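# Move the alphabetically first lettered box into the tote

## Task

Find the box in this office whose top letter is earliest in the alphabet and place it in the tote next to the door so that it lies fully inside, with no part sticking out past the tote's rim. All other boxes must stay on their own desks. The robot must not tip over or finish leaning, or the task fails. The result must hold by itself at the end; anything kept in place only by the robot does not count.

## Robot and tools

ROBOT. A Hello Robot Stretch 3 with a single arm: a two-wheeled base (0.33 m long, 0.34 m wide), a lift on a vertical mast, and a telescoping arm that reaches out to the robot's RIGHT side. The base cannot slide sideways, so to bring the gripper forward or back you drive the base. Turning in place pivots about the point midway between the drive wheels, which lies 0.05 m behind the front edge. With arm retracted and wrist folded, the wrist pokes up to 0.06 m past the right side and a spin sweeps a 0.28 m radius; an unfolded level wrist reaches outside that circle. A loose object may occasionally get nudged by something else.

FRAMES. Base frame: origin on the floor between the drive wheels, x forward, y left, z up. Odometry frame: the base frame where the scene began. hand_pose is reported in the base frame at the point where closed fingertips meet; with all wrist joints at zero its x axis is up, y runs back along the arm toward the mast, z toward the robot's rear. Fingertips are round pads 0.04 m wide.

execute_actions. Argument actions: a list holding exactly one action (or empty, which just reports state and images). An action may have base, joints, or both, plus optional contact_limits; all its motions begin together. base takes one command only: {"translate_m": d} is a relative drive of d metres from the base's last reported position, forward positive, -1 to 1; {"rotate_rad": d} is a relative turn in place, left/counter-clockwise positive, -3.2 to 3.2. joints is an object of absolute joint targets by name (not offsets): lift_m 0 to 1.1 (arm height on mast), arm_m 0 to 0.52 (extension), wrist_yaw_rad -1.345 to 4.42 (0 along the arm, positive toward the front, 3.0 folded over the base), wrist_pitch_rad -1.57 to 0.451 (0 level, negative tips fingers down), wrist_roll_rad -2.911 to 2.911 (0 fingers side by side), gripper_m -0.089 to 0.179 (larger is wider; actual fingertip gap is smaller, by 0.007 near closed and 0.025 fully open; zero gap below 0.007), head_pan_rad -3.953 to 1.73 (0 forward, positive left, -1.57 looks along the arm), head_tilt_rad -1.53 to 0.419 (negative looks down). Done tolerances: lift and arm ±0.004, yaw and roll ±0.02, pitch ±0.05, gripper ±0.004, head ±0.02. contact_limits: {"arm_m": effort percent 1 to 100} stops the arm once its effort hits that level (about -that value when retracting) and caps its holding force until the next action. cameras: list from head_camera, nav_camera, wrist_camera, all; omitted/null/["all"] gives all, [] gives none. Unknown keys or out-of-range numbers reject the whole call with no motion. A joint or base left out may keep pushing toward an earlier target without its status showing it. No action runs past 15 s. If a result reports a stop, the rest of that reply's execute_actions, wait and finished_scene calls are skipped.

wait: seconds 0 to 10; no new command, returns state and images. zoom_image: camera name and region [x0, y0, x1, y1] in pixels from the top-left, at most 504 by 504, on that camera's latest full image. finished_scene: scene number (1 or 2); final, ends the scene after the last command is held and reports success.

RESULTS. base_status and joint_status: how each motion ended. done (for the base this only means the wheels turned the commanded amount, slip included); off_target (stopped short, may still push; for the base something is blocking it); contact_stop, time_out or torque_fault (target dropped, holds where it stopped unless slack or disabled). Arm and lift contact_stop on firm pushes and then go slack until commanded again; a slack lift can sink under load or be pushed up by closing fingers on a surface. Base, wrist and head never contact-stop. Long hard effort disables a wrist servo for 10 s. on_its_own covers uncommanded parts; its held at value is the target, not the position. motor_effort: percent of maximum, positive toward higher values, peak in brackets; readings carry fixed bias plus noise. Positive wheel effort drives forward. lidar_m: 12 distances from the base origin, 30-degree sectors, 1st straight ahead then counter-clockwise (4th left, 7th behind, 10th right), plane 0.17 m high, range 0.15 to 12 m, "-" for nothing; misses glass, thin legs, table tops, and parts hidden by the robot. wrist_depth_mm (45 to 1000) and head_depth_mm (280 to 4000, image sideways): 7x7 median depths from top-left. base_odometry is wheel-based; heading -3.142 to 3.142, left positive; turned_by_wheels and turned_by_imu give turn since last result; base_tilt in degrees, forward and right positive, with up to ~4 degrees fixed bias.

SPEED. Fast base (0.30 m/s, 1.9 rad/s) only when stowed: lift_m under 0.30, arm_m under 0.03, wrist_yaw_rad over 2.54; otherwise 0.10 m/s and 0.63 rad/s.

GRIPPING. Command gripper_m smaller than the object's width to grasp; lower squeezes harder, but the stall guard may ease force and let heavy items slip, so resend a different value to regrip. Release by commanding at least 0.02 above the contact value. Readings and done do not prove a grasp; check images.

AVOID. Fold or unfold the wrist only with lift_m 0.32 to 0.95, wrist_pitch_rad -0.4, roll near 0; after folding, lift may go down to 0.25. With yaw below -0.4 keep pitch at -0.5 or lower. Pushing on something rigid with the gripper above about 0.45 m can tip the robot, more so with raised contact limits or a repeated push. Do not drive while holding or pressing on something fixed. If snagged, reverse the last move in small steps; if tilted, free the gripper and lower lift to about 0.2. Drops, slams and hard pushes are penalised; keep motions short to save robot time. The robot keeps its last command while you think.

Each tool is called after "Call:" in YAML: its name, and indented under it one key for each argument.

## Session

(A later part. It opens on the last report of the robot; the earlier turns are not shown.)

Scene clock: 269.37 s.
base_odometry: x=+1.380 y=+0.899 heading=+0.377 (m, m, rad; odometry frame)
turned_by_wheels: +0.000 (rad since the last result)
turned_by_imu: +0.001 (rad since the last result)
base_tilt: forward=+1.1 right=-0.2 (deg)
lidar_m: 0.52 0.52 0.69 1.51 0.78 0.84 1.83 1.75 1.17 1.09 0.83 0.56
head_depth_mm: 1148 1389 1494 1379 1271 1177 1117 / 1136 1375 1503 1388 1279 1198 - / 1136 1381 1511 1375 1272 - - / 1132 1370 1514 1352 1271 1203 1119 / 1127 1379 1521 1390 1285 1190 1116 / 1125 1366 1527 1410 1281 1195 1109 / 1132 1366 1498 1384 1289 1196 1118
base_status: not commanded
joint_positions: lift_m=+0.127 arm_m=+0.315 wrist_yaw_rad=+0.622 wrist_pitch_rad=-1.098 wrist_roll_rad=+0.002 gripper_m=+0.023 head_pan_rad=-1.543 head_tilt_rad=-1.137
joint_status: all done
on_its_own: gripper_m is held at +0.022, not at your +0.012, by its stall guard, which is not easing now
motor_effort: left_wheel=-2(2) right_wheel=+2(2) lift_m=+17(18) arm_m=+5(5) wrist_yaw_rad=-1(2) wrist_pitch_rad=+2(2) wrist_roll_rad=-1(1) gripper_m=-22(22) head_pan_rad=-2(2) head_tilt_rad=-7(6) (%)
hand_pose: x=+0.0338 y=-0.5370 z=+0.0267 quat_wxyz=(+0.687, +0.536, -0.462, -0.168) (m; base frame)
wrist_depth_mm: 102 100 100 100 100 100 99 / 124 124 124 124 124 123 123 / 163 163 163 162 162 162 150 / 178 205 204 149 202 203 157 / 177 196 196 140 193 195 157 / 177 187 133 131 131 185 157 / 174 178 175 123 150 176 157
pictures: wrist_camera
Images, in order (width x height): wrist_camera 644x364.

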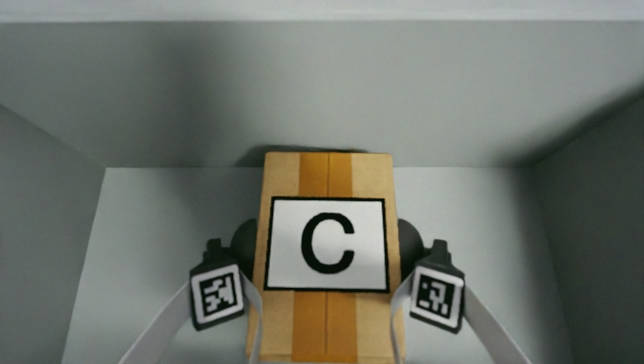

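Call:
execute_actions:
  actions:
    - {"joints": {"gripper_m": 0.1}}
  cameras: ["wrist_camera"]

Call:
execute_actions:
  actions:
    - {"joints": {"lift_m": 0.24}}
  cameras: ["head_camera", "wrist_camera"]

Scene clock: 272.77 s.
base_odometry: x=+1.380 y=+0.899 heading=+0.377 (m, m, rad; odometry frame)
turned_by_wheels: +0.000 (rad since the last result)
turned_by_imu: +0.001 (rad since the last result)
base_tilt: forward=+0.8 right=-0.1 (deg)
lidar_m: 0.52 0.52 0.69 1.51 0.78 0.84 1.84 1.75 1.17 1.09 0.83 0.56
head_depth_mm: 1145 1381 1493 1373 1263 1182 1116 / 1142 1385 1514 1384 1270 1208 - / 1128 1384 1504 1368 1277 - - / 1124 1378 1517 1348 1261 1202 1121 / 1133 1373 1520 1392 1279 1195 1109 / 1134 1370 1532 1401 1285 1194 1111 / 1126 1373 1497 1383 1288 1194 1116
base_status: not commanded
joint_positions: lift_m=+0.127 arm_m=+0.315 wrist_yaw_rad=+0.622 wrist_pitch_rad=-1.098 wrist_roll_rad=+0.002 gripper_m=+0.100 head_pan_rad=-1.543 head_tilt_rad=-1.137
joint_status: all done
motor_effort: left_wheel=-2(2) right_wheel=+3(2) lift_m=+17(16) arm_m=+5(5) wrist_yaw_rad=-1(2) wrist_pitch_rad=+3(2) wrist_roll_rad=-1(1) gripper_m=+0(93) head_pan_rad=-2(3) head_tilt_rad=-7(7) (%)
hand_pose: x=+0.0338 y=-0.5370 z=+0.0267 quat_wxyz=(+0.687, +0.536, -0.462, -0.168) (m; base frame)
wrist_depth_mm: 102 100 100 100 100 100 99 / 123 124 124 123 123 123 123 / 163 162 162 163 162 162 150 / 177 206 204 153 201 203 158 / 177 196 196 145 193 194 157 / 177 187 140 137 182 186 157 / 173 177 175 131 175 175 157
pictures: wrist_camera
Images, in order (width x height): wrist_camera 644x364.

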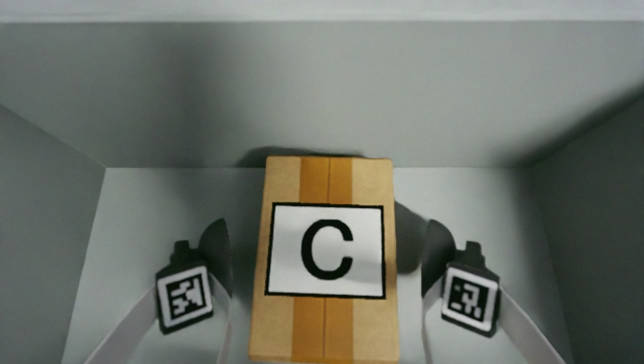

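Scene clock: 274.63 s.
base_odometry: x=+1.380 y=+0.899 heading=+0.377 (m, m, rad; odometry frame)
turned_by_wheels: +0.000 (rad since the last result)
turned_by_imu: +0.000 (rad since the last result)
base_tilt: forward=+1.2 right=-0.2 (deg)
lidar_m: 0.52 0.52 0.70 1.51 0.78 0.83 1.83 1.74 1.17 1.09 0.83 0.56
head_depth_mm: 1139 1399 1497 1369 1271 1178 1124 / 1135 1383 1522 1377 1277 - - / 1136 1382 1503 1338 1265 1211 - / 1128 1384 1515 1355 1261 1207 1118 / 1131 1373 1523 1387 1275 1190 1109 / 1129 1381 1539 1402 1283 1194 1115 / 1124 1378 1511 1385 1300 1195 1114
base_status: not commanded
joint_positions: lift_m=+0.240 arm_m=+0.315 wrist_yaw_rad=+0.622 wrist_pitch_rad=-1.098 wrist_roll_rad=+0.002 gripper_m=+0.100 head_pan_rad=-1.543 head_tilt_rad=-1.137
joint_status: all done
motor_effort: left_wheel=-2(2) right_wheel=+2(3) lift_m=+23(25) arm_m=+5(5) wrist_yaw_rad=-1(1) wrist_pitch_rad=+2(3) wrist_roll_rad=+0(1) gripper_m=+1(1) head_pan_rad=-3(3) head_tilt_rad=-8(7) (%)
hand_pose: x=+0.0338 y=-0.5370 z=+0.1394 quat_wxyz=(+0.687, +0.536, -0.462, -0.168) (m; base frame)
wrist_depth_mm: 403 399 397 399 399 395 397 / 374 374 375 373 373 373 371 / 353 353 353 352 351 349 347 / 333 217 236 235 235 215 329 / 308 246 315 260 312 238 310 / 191 230 295 247 295 208 291 / 181 265 283 276 281 258 184
pictures: head_camera (sideways: a quarter turn clockwise sets it upright), wrist_camera
Images, in order (width x height): head_camera 896x504, wrist_camera 644x364.

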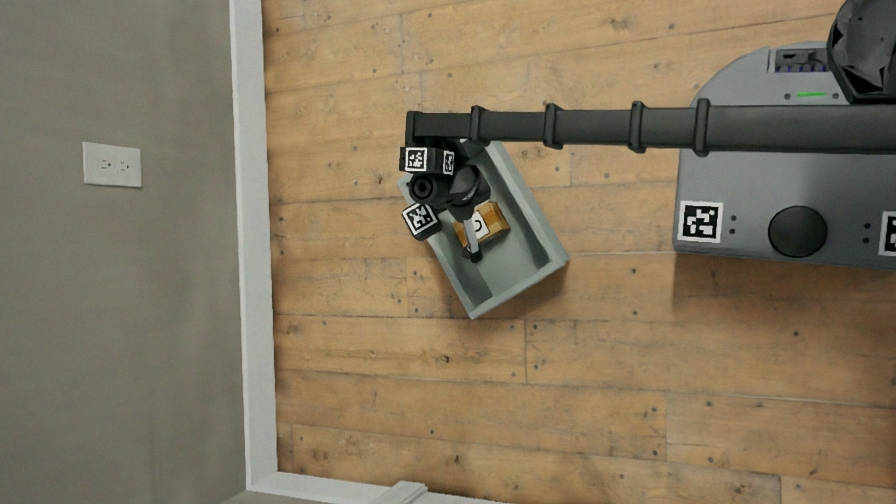

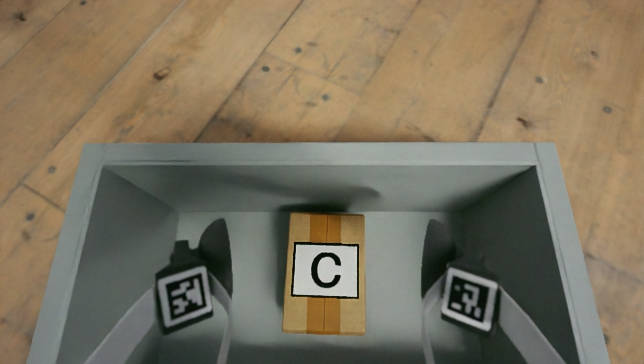

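Box C is resting inside the tote and the gripper is clear.

Call:
finished_scene:
  scene: 2

The scene is finished: the task was done.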